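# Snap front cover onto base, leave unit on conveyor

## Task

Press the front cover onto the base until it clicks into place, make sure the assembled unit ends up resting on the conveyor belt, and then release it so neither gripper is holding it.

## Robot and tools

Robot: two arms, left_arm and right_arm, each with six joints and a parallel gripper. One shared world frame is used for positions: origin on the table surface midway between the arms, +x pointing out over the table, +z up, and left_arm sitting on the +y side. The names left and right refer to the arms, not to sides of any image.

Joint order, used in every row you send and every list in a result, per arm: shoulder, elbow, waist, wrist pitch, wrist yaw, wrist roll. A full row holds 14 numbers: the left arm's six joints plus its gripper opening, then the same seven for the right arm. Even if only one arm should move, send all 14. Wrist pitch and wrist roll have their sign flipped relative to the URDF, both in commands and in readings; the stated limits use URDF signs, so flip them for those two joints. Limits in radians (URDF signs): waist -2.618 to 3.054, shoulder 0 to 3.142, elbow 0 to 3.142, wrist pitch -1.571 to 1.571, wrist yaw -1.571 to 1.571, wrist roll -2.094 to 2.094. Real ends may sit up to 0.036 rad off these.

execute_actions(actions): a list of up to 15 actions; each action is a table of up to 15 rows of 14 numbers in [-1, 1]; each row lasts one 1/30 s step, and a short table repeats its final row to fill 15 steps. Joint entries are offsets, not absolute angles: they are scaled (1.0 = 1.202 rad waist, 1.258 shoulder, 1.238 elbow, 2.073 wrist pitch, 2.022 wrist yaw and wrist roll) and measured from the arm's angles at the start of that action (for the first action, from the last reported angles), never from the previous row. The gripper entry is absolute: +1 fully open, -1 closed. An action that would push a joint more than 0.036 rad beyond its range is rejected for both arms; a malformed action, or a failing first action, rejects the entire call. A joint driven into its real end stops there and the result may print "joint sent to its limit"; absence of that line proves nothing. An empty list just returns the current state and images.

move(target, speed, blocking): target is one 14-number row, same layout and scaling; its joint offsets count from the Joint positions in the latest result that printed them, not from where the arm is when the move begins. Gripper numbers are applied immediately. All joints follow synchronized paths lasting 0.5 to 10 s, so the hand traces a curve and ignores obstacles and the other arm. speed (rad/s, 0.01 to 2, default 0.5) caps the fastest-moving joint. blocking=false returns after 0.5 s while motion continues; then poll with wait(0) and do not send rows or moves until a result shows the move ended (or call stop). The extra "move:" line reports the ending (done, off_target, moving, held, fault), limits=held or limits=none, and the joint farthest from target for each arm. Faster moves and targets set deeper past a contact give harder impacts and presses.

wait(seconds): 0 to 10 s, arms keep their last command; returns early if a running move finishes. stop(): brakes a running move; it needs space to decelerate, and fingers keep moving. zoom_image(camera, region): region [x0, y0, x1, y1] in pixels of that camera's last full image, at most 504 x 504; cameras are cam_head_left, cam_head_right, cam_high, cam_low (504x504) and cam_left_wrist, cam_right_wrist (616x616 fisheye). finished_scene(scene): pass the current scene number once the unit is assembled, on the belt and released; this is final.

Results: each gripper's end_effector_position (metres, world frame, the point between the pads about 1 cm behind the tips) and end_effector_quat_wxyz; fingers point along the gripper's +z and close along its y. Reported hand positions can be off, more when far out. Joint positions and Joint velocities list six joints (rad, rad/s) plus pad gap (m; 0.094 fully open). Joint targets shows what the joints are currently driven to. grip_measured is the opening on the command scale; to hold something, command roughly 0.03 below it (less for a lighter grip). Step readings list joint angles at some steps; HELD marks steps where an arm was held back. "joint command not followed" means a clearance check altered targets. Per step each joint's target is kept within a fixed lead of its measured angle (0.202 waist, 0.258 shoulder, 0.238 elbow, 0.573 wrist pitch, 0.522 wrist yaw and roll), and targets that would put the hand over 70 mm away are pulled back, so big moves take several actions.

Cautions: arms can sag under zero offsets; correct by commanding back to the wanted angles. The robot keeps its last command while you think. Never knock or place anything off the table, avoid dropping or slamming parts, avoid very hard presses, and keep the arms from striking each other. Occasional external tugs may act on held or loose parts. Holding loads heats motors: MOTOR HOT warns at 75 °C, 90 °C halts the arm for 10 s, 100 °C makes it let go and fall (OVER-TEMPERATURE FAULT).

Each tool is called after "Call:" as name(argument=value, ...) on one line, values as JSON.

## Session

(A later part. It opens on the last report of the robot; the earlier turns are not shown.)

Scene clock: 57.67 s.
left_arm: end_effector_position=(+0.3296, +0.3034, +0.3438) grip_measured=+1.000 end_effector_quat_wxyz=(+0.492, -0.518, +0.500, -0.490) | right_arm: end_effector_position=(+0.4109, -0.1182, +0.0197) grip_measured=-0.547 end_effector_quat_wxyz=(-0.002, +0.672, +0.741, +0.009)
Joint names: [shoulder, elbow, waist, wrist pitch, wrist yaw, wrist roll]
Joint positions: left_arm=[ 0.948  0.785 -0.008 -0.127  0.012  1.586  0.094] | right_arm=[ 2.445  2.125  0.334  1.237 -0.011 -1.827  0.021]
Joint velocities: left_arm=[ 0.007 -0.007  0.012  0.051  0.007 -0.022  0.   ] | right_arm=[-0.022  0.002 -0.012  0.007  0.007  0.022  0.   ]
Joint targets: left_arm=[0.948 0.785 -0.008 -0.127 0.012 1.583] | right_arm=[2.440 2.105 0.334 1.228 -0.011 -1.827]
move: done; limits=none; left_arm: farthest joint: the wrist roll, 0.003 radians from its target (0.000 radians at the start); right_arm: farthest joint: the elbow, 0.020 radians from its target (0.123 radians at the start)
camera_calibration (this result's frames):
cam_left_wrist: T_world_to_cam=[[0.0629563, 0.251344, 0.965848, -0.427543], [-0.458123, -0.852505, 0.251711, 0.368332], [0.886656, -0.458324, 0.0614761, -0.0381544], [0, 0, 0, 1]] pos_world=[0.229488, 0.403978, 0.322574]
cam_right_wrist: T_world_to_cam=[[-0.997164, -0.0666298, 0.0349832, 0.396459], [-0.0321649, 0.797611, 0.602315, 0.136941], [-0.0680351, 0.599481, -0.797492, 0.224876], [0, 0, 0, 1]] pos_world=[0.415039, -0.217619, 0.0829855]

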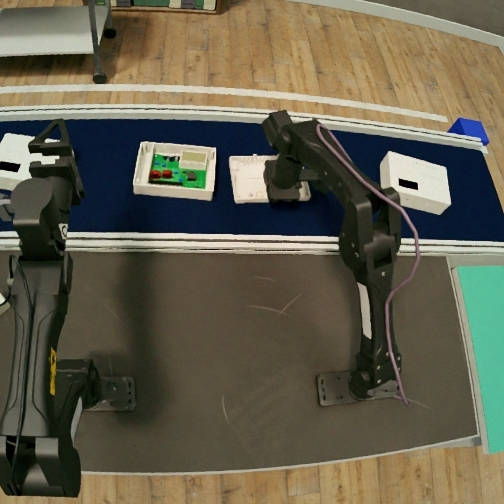

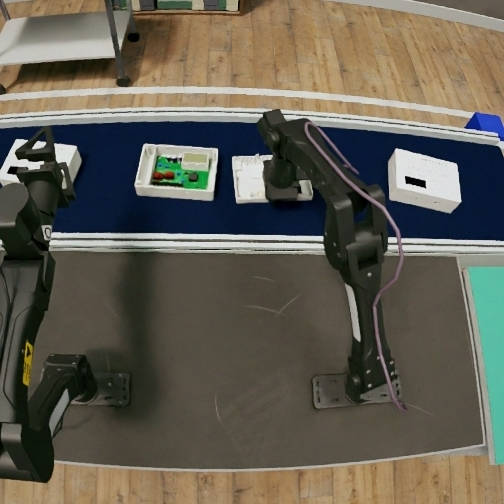

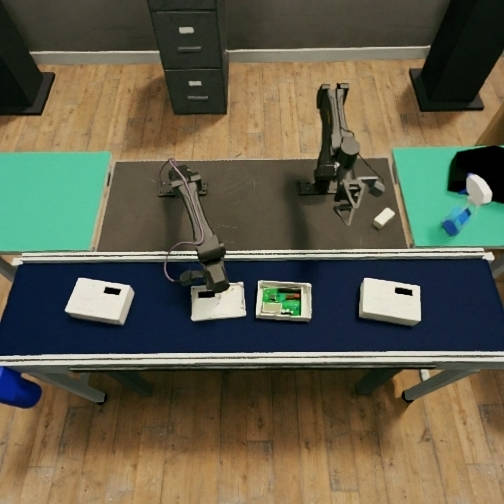

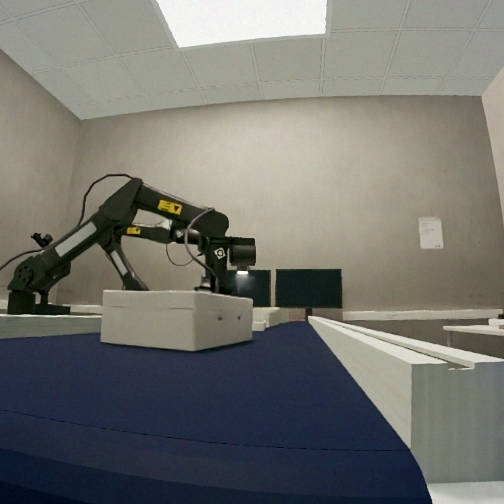

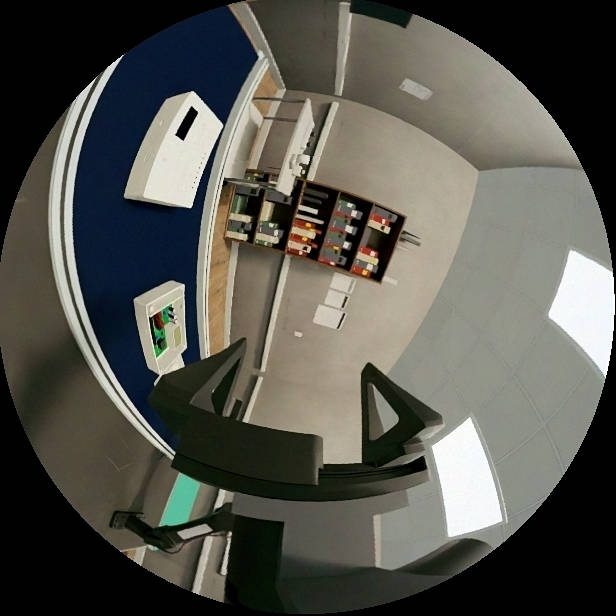

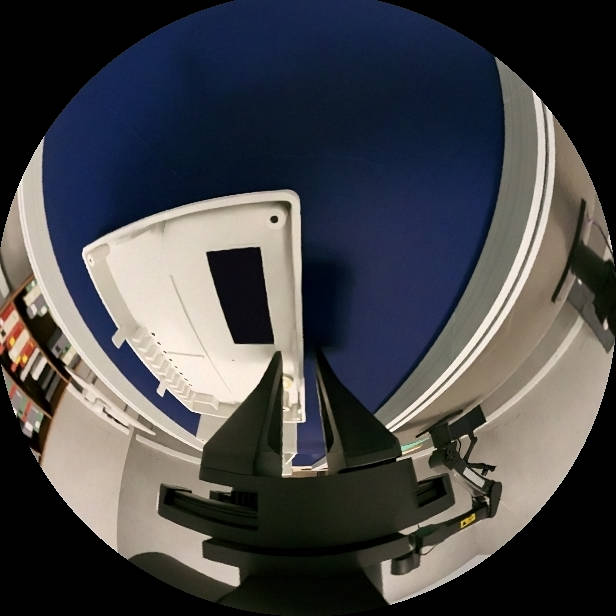

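Call:
move(target=[0,0,0,0,0,0,1,0,-0.045,0,-0.02,0,0,-0.55], speed=0.1)

Call:
move(target=[0,0,0,0,0,0,1,0,0,0,0,0,0,-1])

Scene clock: 62.50 s.
left_arm: end_effector_position=(+0.3296, +0.3034, +0.3438) grip_measured=+1.000 end_effector_quat_wxyz=(+0.491, -0.518, +0.499, -0.491) | right_arm: end_effector_position=(+0.4107, -0.1183, +0.0190) grip_measured=-0.547 end_effector_quat_wxyz=(+0.001, +0.672, +0.741, +0.014)
Joint names: [shoulder, elbow, waist, wrist pitch, wrist yaw, wrist roll]
Joint positions: left_arm=[ 0.948  0.785 -0.008 -0.127  0.012  1.589  0.094] | right_arm=[ 2.431  2.097  0.334  1.213 -0.011 -1.827  0.021]
Joint velocities: left_arm=[-0.012 -0.002 -0.007 -0.037 -0.037  0.037  0.   ] | right_arm=[-0.007  0.007 -0.007 -0.022  0.007 -0.081 -0.001]
Joint targets: left_arm=[0.948 0.785 -0.008 -0.127 0.012 1.586] | right_arm=[2.445 2.070 0.334 1.195 -0.011 -1.827]
move: off_target (right_arm); limits=none; left_arm: farthest joint: the wrist roll, 0.003 radians from its target (0.000 radians at the start); right_arm: farthest joint: the elbow, 0.028 radians from its target (0.056 radians at the start)
camera_calibration (this result's frames):
cam_left_wrist: T_world_to_cam=[[0.0628715, 0.254295, 0.965081, -0.428146], [-0.458047, -0.851783, 0.254282, 0.367204], [0.886702, -0.458039, 0.0629263, -0.0387544], [0, 0, 0, 1]] pos_world=[0.229478, 0.403902, 0.322261]
cam_right_wrist: T_world_to_cam=[[-0.997446, -0.0667338, 0.0254767, 0.396588], [-0.0377789, 0.795533, 0.604731, 0.139445], [-0.0606235, 0.602224, -0.796022, 0.221568], [0, 0, 0, 1]] pos_world=[0.414276, -0.217901, 0.0819424]

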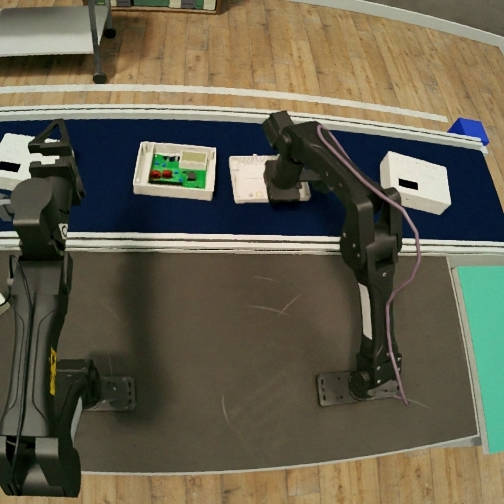

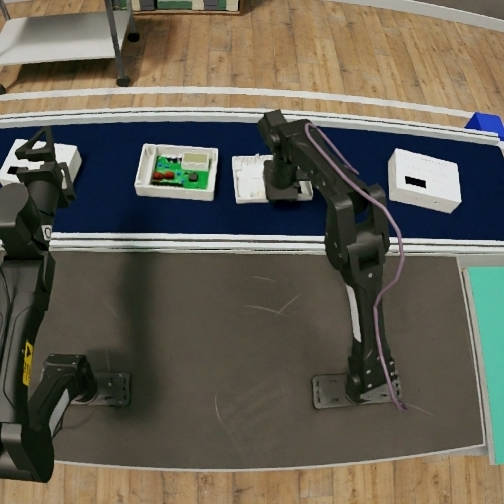

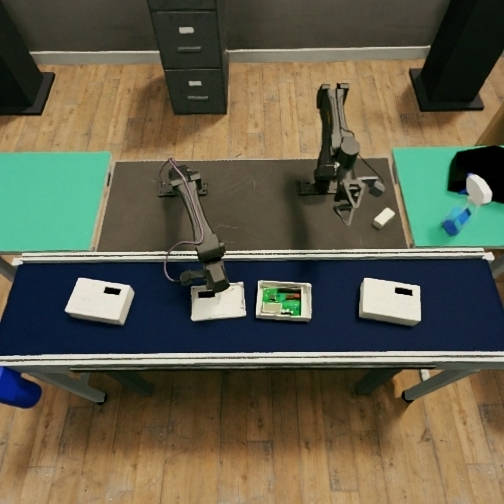

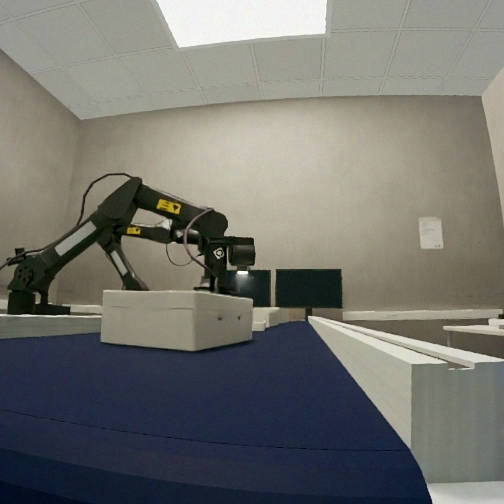

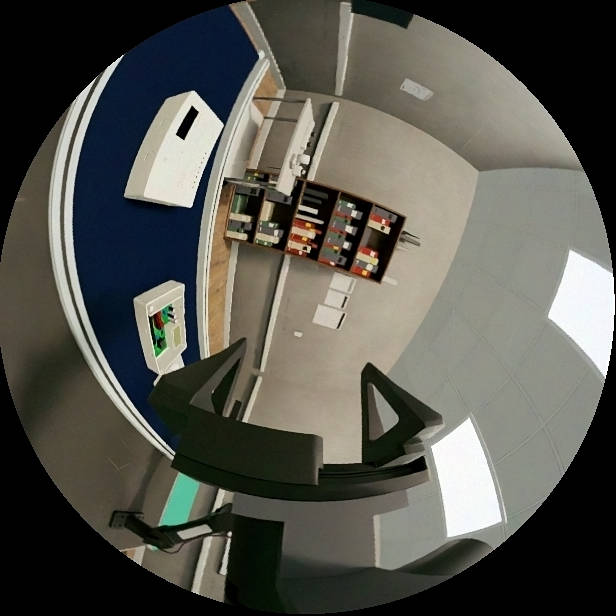

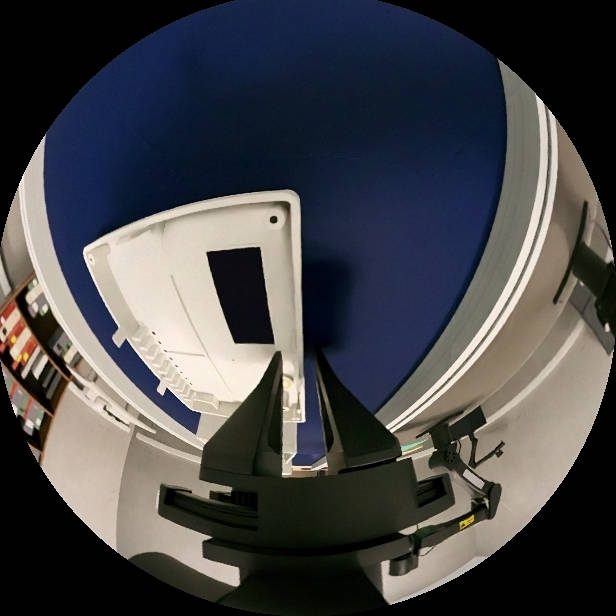

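Scene clock: 63.00 s.
left_arm: end_effector_position=(+0.3296, +0.3034, +0.3438) grip_measured=+1.000 end_effector_quat_wxyz=(+0.491, -0.519, +0.498, -0.492) | right_arm: end_effector_position=(+0.4118, -0.1178, +0.0197) grip_measured=-0.962 end_effector_quat_wxyz=(+0.002, +0.672, +0.741, +0.016)
Joint names: [shoulder, elbow, waist, wrist pitch, wrist yaw, wrist roll]
Joint positions: left_arm=[ 0.948  0.785 -0.008 -0.127  0.012  1.592  0.094] | right_arm=[ 2.429  2.097  0.334  1.208 -0.012 -1.827  0.002]
Joint velocities: left_arm=[-0.012 -0.017  0.002 -0.066 -0.022 -0.007  0.   ] | right_arm=[ 0.002  0.002  0.007 -0.037 -0.081 -0.051 -0.001]
Joint targets: left_arm=[0.948 0.785 -0.008 -0.127 0.012 1.589] | right_arm=[2.431 2.097 0.334 1.213 -0.011 -1.827]
move: done; limits=none; left_arm: farthest joint: the wrist roll, 0.003 radians from its target (0.000 radians at the start); right_arm: farthest joint: the wrist pitch, 0.005 radians from its target (0.000 radians at the start)
camera_calibration (this result's frames):
cam_left_wrist: T_world_to_cam=[[0.0627863, 0.257244, 0.964305, -0.428746], [-0.457971, -0.851053, 0.25685, 0.366074], [0.886747, -0.45775, 0.0643756, -0.0393554], [0, 0, 0, 1]] pos_world=[0.229469, 0.403825, 0.321949]
cam_right_wrist: T_world_to_cam=[[-0.997564, -0.0667977, 0.020099, 0.397843], [-0.0409569, 0.794114, 0.606387, 0.139775], [-0.0564662, 0.604087, -0.794915, 0.220411], [0, 0, 0, 1]] pos_world=[0.415044, -0.21757, 0.0824538]

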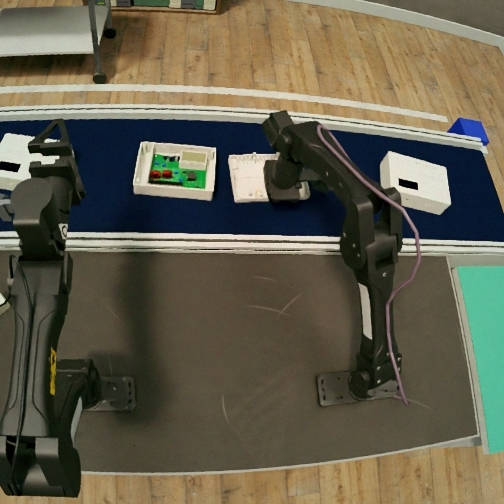

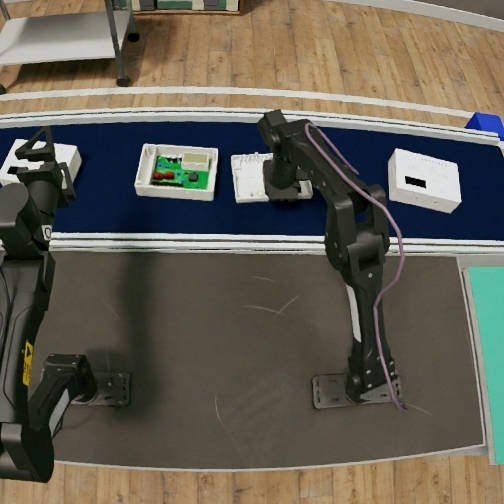

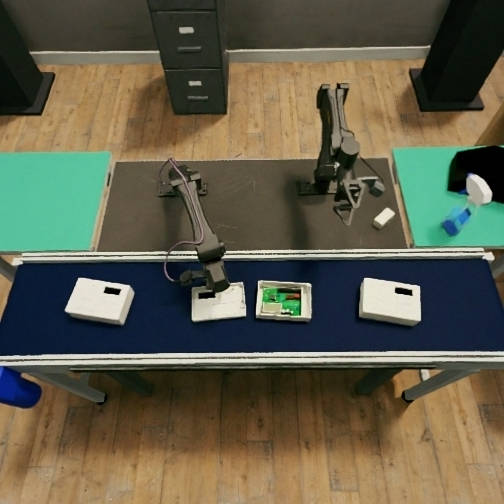

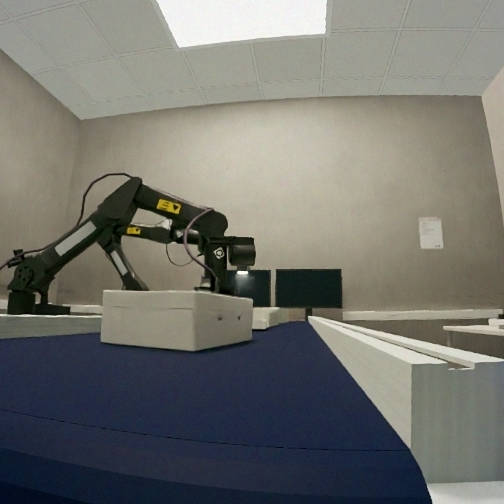

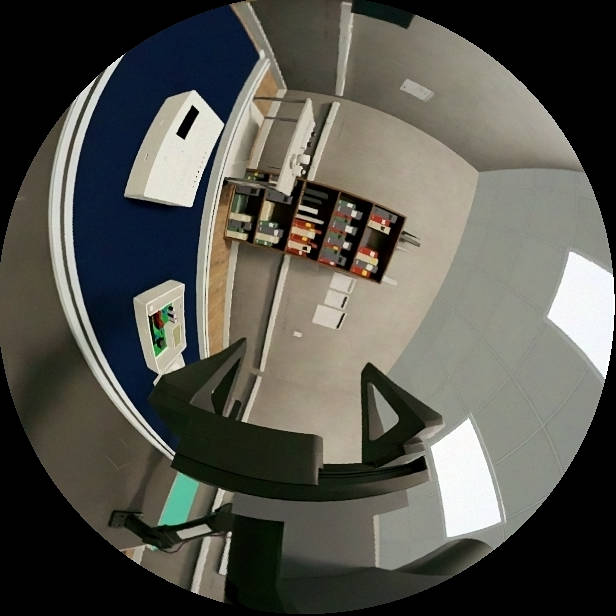

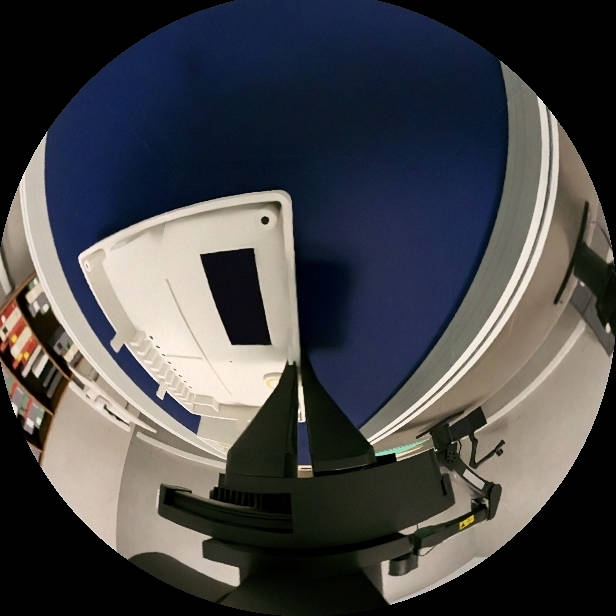

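Call:
move(target=[0.527,-0.397,-0.785,-0.58,0,-0.01,0.2,-0.43,-0.2,0,0.155,0,0.2,-1], speed=0.6)

Call:
move(target=[0,0,0,0,0,0,0.2,0,0,0,0,0,0.845,-1], speed=0.8)

Scene clock: 74.53 s.
left_arm: end_effector_position=(+0.2102, -0.0222, +0.1618) grip_measured=+0.203 end_effector_quat_wxyz=(+0.223, -0.232, +0.668, -0.671) | right_arm: end_effector_position=(+0.2965, -0.1598, +0.1694) grip_measured=-0.961 end_effector_quat_wxyz=(-0.001, +0.512, +0.859, +0.007)
Joint names: [shoulder, elbow, waist, wrist pitch, wrist yaw, wrist roll]
Joint positions: left_arm=[ 1.608  0.3   -0.945 -1.308  0.011  1.585  0.057] | right_arm=[ 1.904  1.862  0.337  1.52  -0.009 -1.432  0.002]
Joint velocities: left_arm=[ 0.002 -0.007 -0.002 -0.022 -0.007  0.051 -0.   ] | right_arm=[-0.017 -0.007  0.007  0.022  0.007  0.051 -0.   ]
Joint targets: left_arm=[1.611 0.294 -0.952 -1.330 0.012 1.572] | right_arm=[1.888 1.850 0.334 1.530 -0.011 -1.423]
move: off_target (left_arm); limits=none; left_arm: farthest joint: the wrist pitch, 0.021 radians from its target (1.202 radians at the start); right_arm: farthest joint: the shoulder, 0.016 radians from its target (0.541 radians at the start)
camera_calibration (this result's frames):
cam_left_wrist: T_world_to_cam=[[0.217102, 0.125368, 0.968065, -0.197914], [-0.963674, -0.130513, 0.233019, 0.207255], [0.155558, -0.983488, 0.0924795, 0.0666212], [0, 0, 0, 1]] pos_world=[0.23233, 0.117383, 0.137138]
cam_right_wrist: T_world_to_cam=[[-0.893574, -0.447507, 0.0355353, 0.182763], [-0.340143, 0.726594, 0.596963, 0.157188], [-0.292965, 0.521343, -0.801482, 0.416355], [0, 0, 0, 1]] pos_world=[0.338756, -0.249488, 0.233371]

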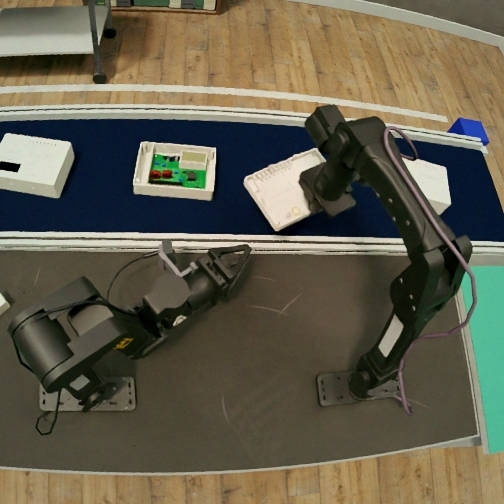

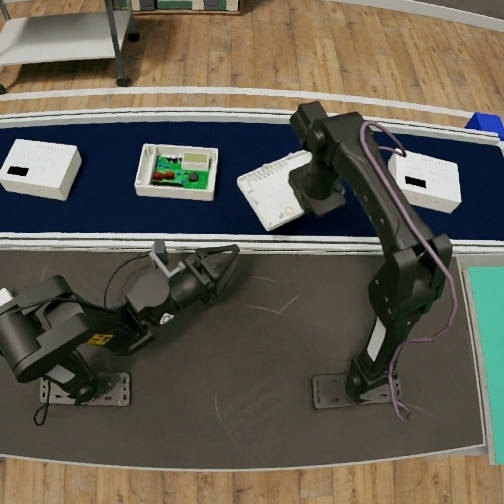

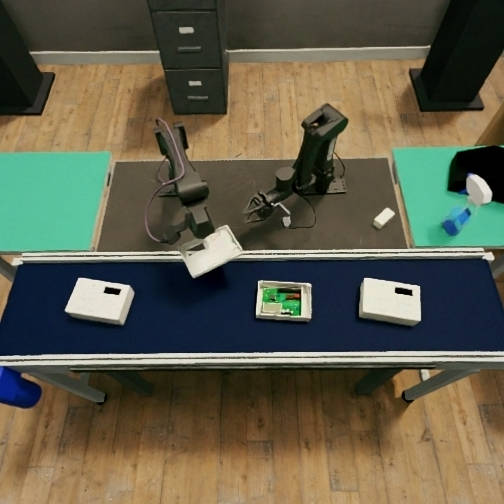

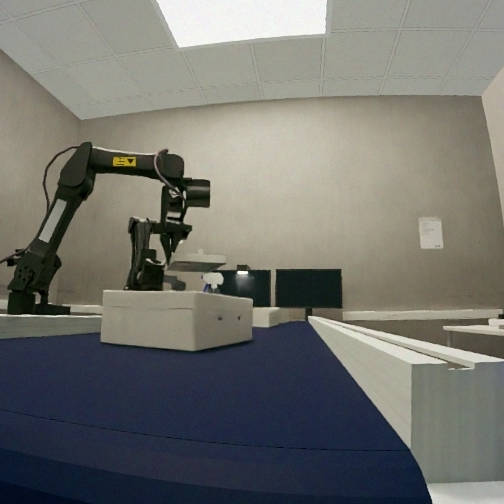

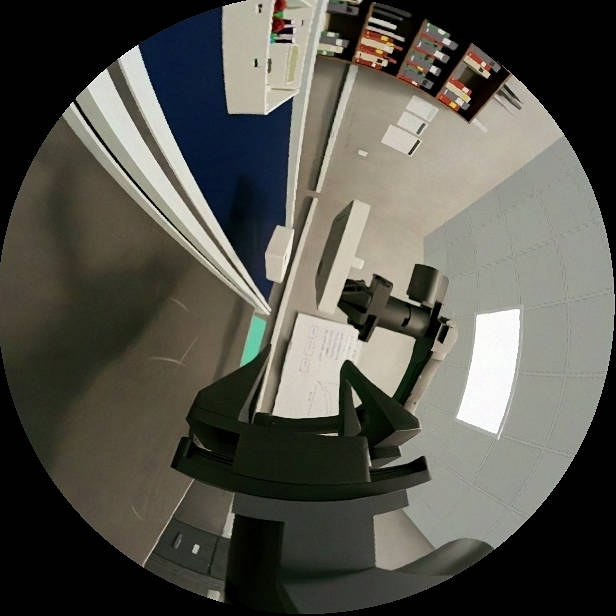

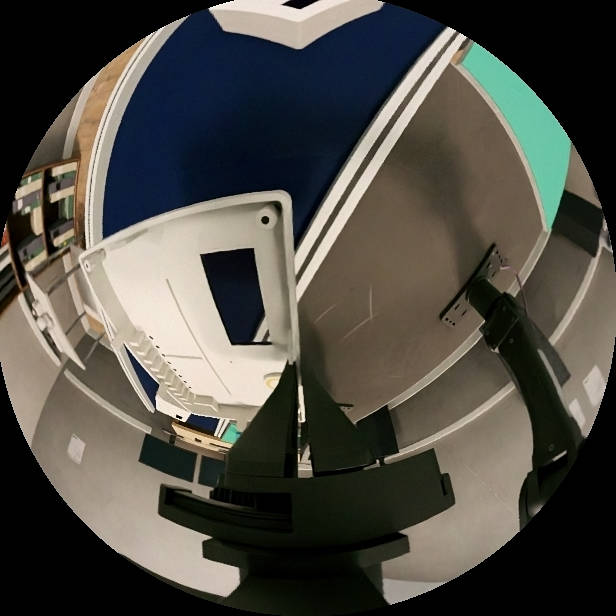

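Scene clock: 77.53 s.
left_arm: end_effector_position=(+0.2102, -0.0222, +0.1618) grip_measured=+0.203 end_effector_quat_wxyz=(+0.222, -0.233, +0.667, -0.672) | right_arm: end_effector_position=(+0.2965, -0.1598, +0.1694) grip_measured=-0.960 end_effector_quat_wxyz=(+0.004, -0.307, +0.952, +0.005)
Joint names: [shoulder, elbow, waist, wrist pitch, wrist yaw, wrist roll]
Joint positions: left_arm=[ 1.608  0.3   -0.945 -1.308  0.011  1.588  0.057] | right_arm=[ 1.904  1.862  0.337  1.52  -0.009  0.267  0.002]
Joint velocities: left_arm=[-0.007 -0.012 -0.007 -0.037  0.022  0.022 -0.   ] | right_arm=[ 0.012  0.002 -0.012  0.066 -0.037  0.066  0.   ]
Joint targets: left_arm=[1.608 0.300 -0.945 -1.308 0.011 1.585] | right_arm=[1.904 1.862 0.337 1.520 -0.009 0.276]
move: done; limits=none; left_arm: farthest joint: the wrist roll, 0.003 radians from its target (0.000 radians at the start); right_arm: farthest joint: the wrist roll, 0.009 radians from its target (1.709 radians at the start)
camera_calibration (this result's frames):
cam_left_wrist: T_world_to_cam=[[0.219444, 0.127167, 0.967302, -0.198243], [-0.963108, -0.130074, 0.235593, 0.206729], [0.155781, -0.983315, 0.0939311, 0.0663435], [0, 0, 0, 1]] pos_world=[0.232271, 0.117337, 0.136825]
cam_right_wrist: T_world_to_cam=[[0.557723, -0.829117, 0.038857, -0.309165], [-0.687703, -0.43537, 0.580962, 0.0772417], [-0.464769, -0.350738, -0.813003, 0.329864], [0, 0, 0, 1]] pos_world=[0.378858, -0.10701, 0.235319]

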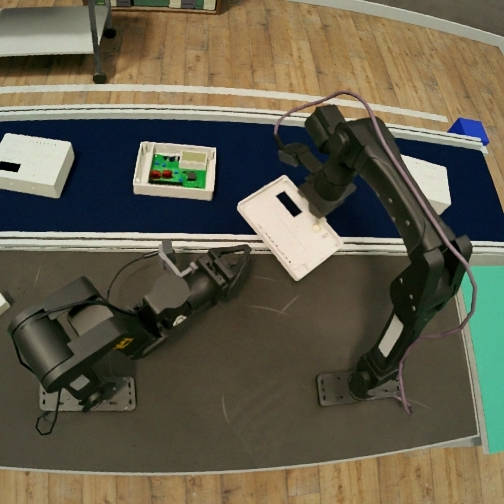

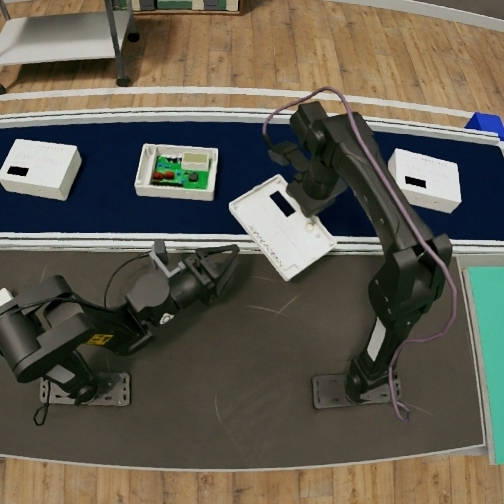

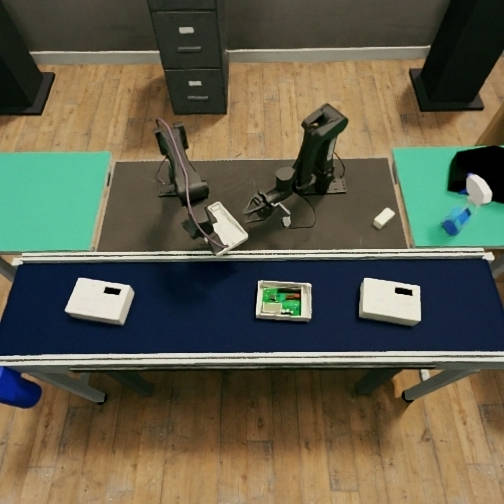

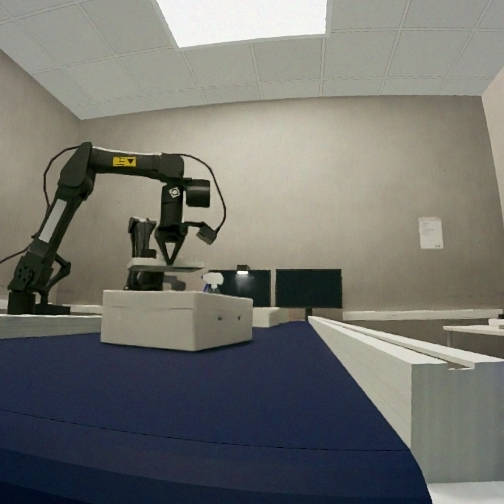

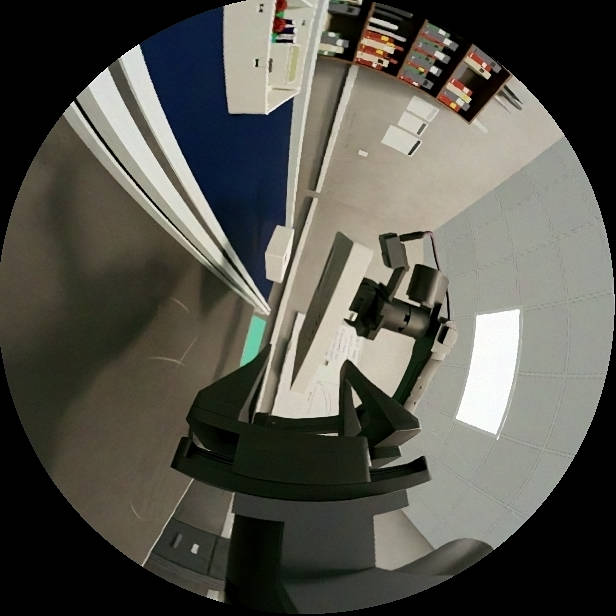

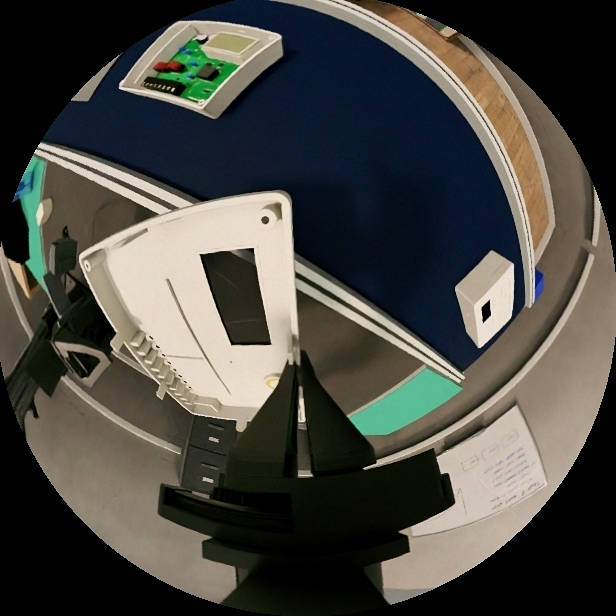

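Call:
move(target=[0.112,0.178,-0.03,0.03,0,-0.012,0.2,0,0,0,0,0,0,-1], speed=0.25)

Call:
zoom_image(camera="cam_left_wrist", region=[180, 180, 450, 450])

Call:
zoom_image(camera="cam_head_left", region=[180, 150, 360, 310])

Scene clock: 86.10 s.
left_arm: end_effector_position=(+0.2307, -0.0679, +0.1661) grip_measured=+0.203 end_effector_quat_wxyz=(+0.217, -0.220, +0.671, -0.674) | right_arm: end_effector_position=(+0.2965, -0.1598, +0.1694) grip_measured=-0.960 end_effector_quat_wxyz=(+0.004, -0.307, +0.952, +0.005)
Joint names: [shoulder, elbow, waist, wrist pitch, wrist yaw, wrist roll]
Joint positions: left_arm=[ 1.744  0.497 -0.972 -1.251  0.011  1.577  0.057] | right_arm=[ 1.904  1.862  0.337  1.52  -0.009  0.268  0.002]
Joint velocities: left_arm=[-0.002  0.007 -0.007 -0.037  0.022  0.007 -0.   ] | right_arm=[-0.002  0.002  0.007  0.007 -0.037  0.007  0.001]
Joint targets: left_arm=[1.748 0.521 -0.981 -1.246 0.011 1.564] | right_arm=[1.904 1.862 0.337 1.520 -0.009 0.267]
move: off_target (left_arm); limits=none; left_arm: farthest joint: the elbow, 0.024 radians from its target (0.220 radians at the start); right_arm: farthest joint: the wrist roll, 0.001 radians from its target (0.001 radians at the start)
camera_calibration (this result's frames):
cam_left_wrist: T_world_to_cam=[[0.213031, 0.11637, 0.970091, -0.200818], [-0.9686, -0.105111, 0.225313, 0.224114], [0.128187, -0.987628, 0.0903237, 0.0244896], [0, 0, 0, 1]] pos_world=[0.256718, 0.0711126, 0.142104]
cam_right_wrist: T_world_to_cam=[[0.558355, -0.828691, 0.0388657, -0.309286], [-0.687376, -0.435893, 0.580958, 0.0770621], [-0.464493, -0.351096, -0.813005, 0.329726], [0, 0, 0, 1]] pos_world=[0.378817, -0.106947, 0.23532]

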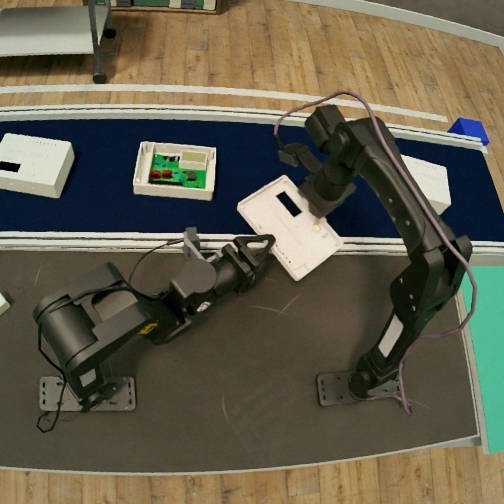

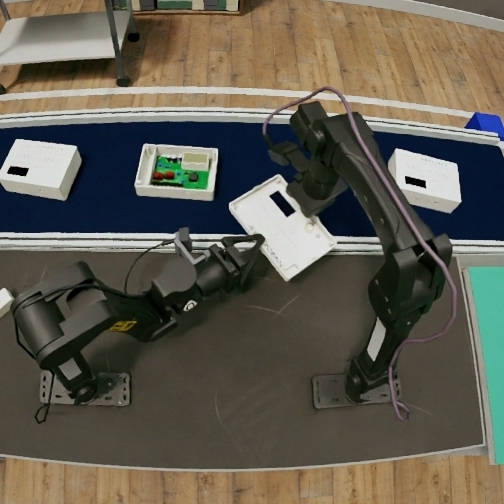

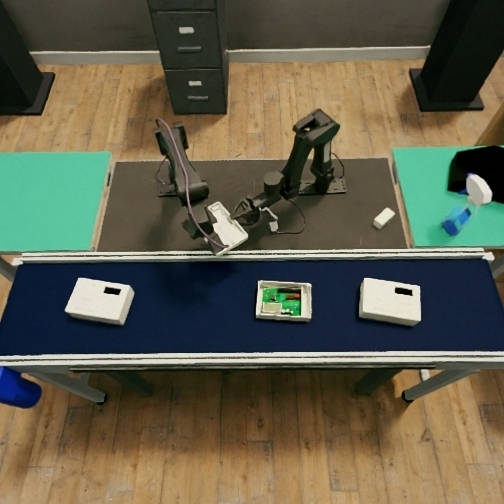

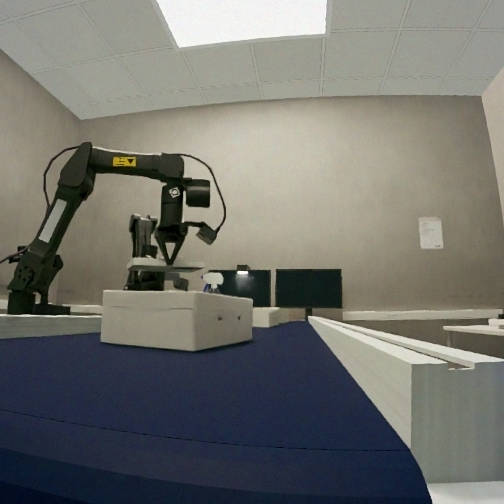

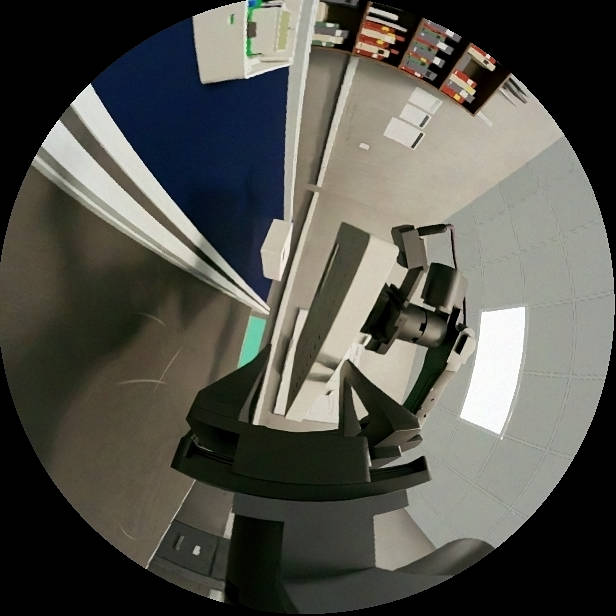

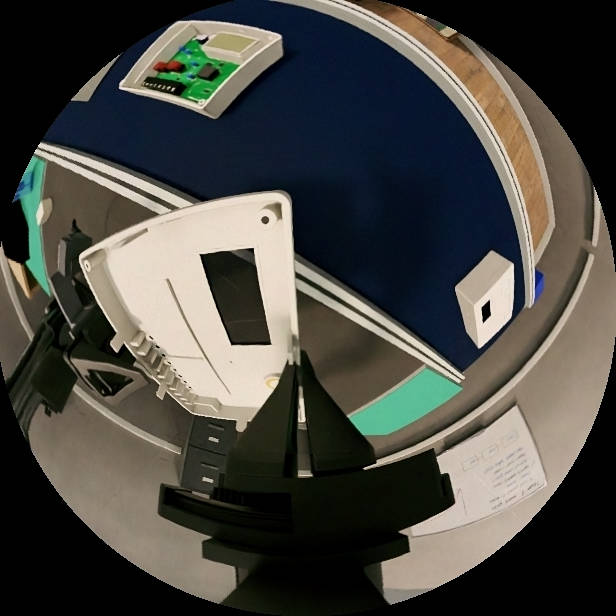

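Region (180, 180, 450, 450) of cam_left_wrist's 616x616 image, scaled by 1.867, with more detail than that image has.

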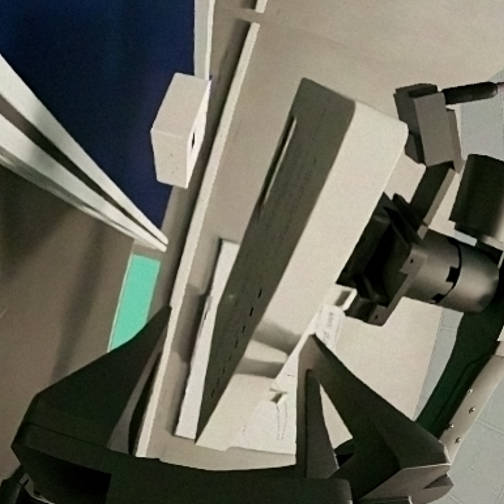

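Region (180, 150, 360, 310) of cam_head_left's 504x504 image, scaled by 2.800, with more detail than that image has.

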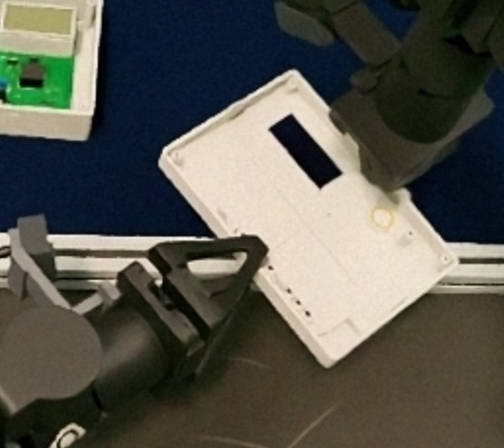

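Call:
move(target=[0,0.06,0,0.022,0,0,-0.35,0,0,0,0,0,0,-1], speed=0.15)

Call:
zoom_image(camera="cam_left_wrist", region=[180, 180, 450, 450])

Scene clock: 92.47 s.
left_arm: end_effector_position=(+0.2370, -0.0764, +0.1755) grip_measured=-0.347 end_effector_quat_wxyz=(+0.217, -0.220, +0.667, -0.678) | right_arm: end_effector_position=(+0.2970, -0.1610, +0.1694) grip_measured=-0.960 end_effector_quat_wxyz=(+0.005, -0.307, +0.952, +0.001)
Joint names: [shoulder, elbow, waist, wrist pitch, wrist yaw, wrist roll]
Joint positions: left_arm=[ 1.744  0.547 -0.972 -1.21   0.011  1.58   0.031] | right_arm=[ 1.904  1.862  0.337  1.52  -0.002  0.268  0.002]
Joint velocities: left_arm=[-0.002 -0.007  0.007  0.037 -0.066 -0.022 -0.   ] | right_arm=[-0.017 -0.007  0.012 -0.051 -0.007  0.037  0.001]
Joint targets: left_arm=[1.744 0.571 -0.972 -1.205 0.011 1.577] | right_arm=[1.904 1.862 0.337 1.520 -0.010 0.268]
move: off_target (left_arm); limits=none; left_arm: farthest joint: the elbow, 0.024 radians from its target (0.075 radians at the start); right_arm: farthest joint: the wrist yaw, 0.007 radians from its target (0.000 radians at the start)
camera_calibration (this result's frames):
cam_left_wrist: T_world_to_cam=[[0.209916, 0.12553, 0.969628, -0.208792], [-0.969323, -0.102969, 0.22318, 0.2279], [0.127857, -0.986732, 0.100064, 0.0129056], [0, 0, 0, 1]] pos_world=[0.263088, 0.0624106, 0.150296]
cam_right_wrist: T_world_to_cam=[[0.558191, -0.828442, 0.0459064, -0.311645], [-0.688879, -0.431897, 0.582161, 0.0777352], [-0.462459, -0.356581, -0.811777, 0.327809], [0, 0, 0, 1]] pos_world=[0.379106, -0.107716, 0.23516]

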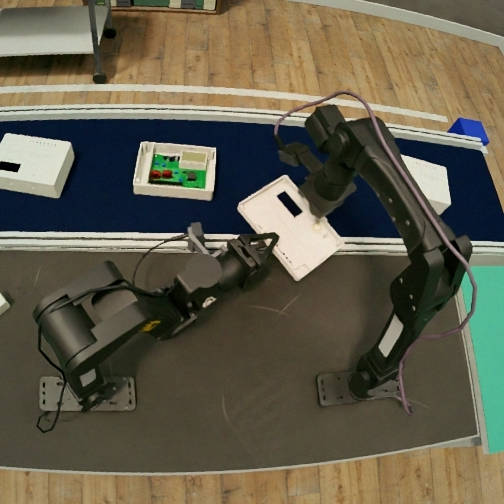

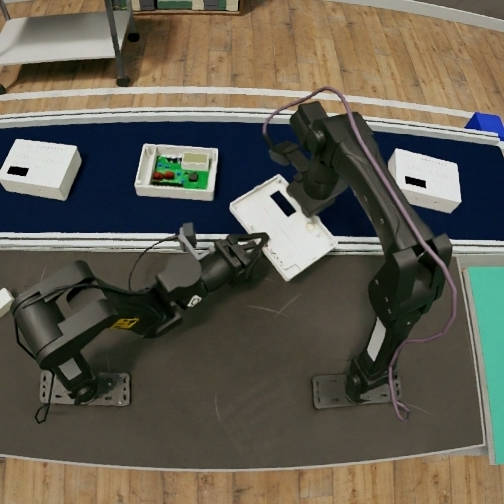

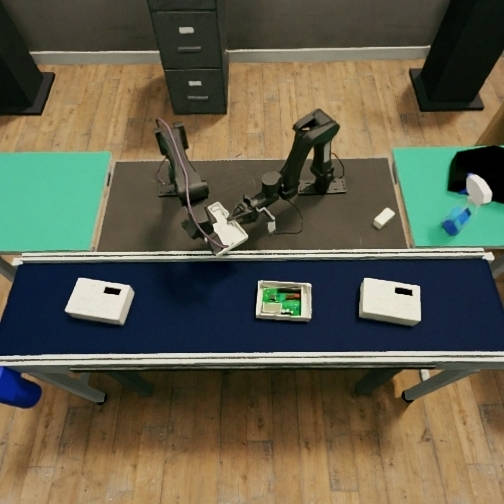

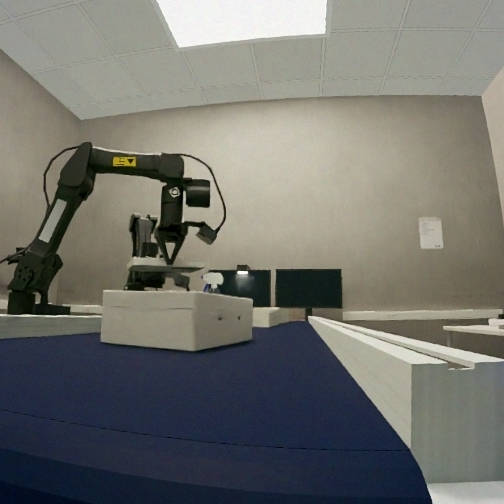

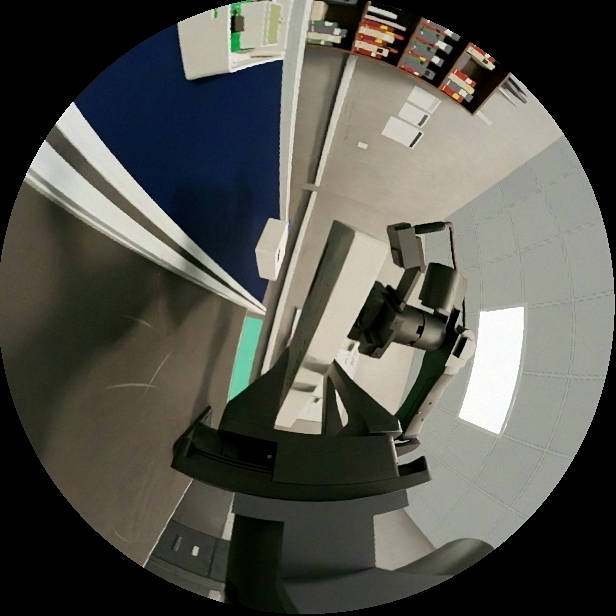

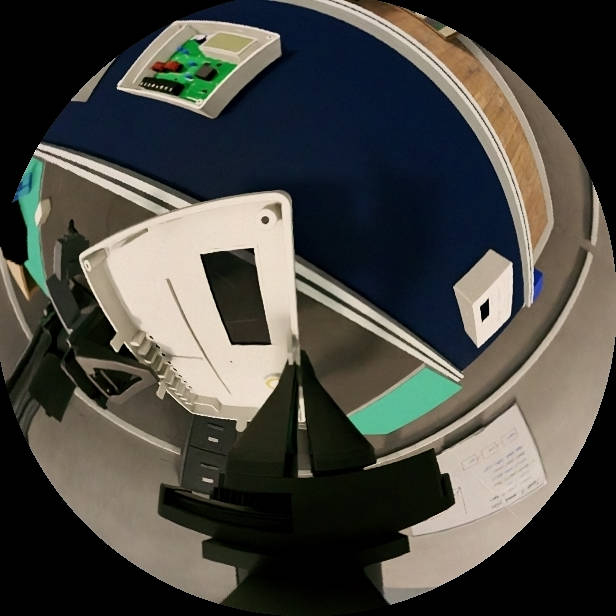

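Region (180, 180, 450, 450) of cam_left_wrist's 616x616 image, scaled by 1.867, with more detail than that image has.

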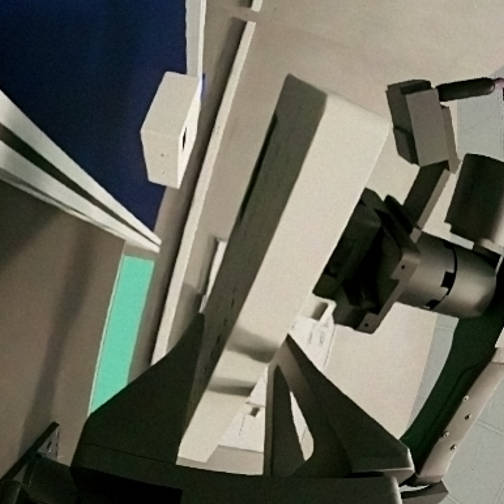

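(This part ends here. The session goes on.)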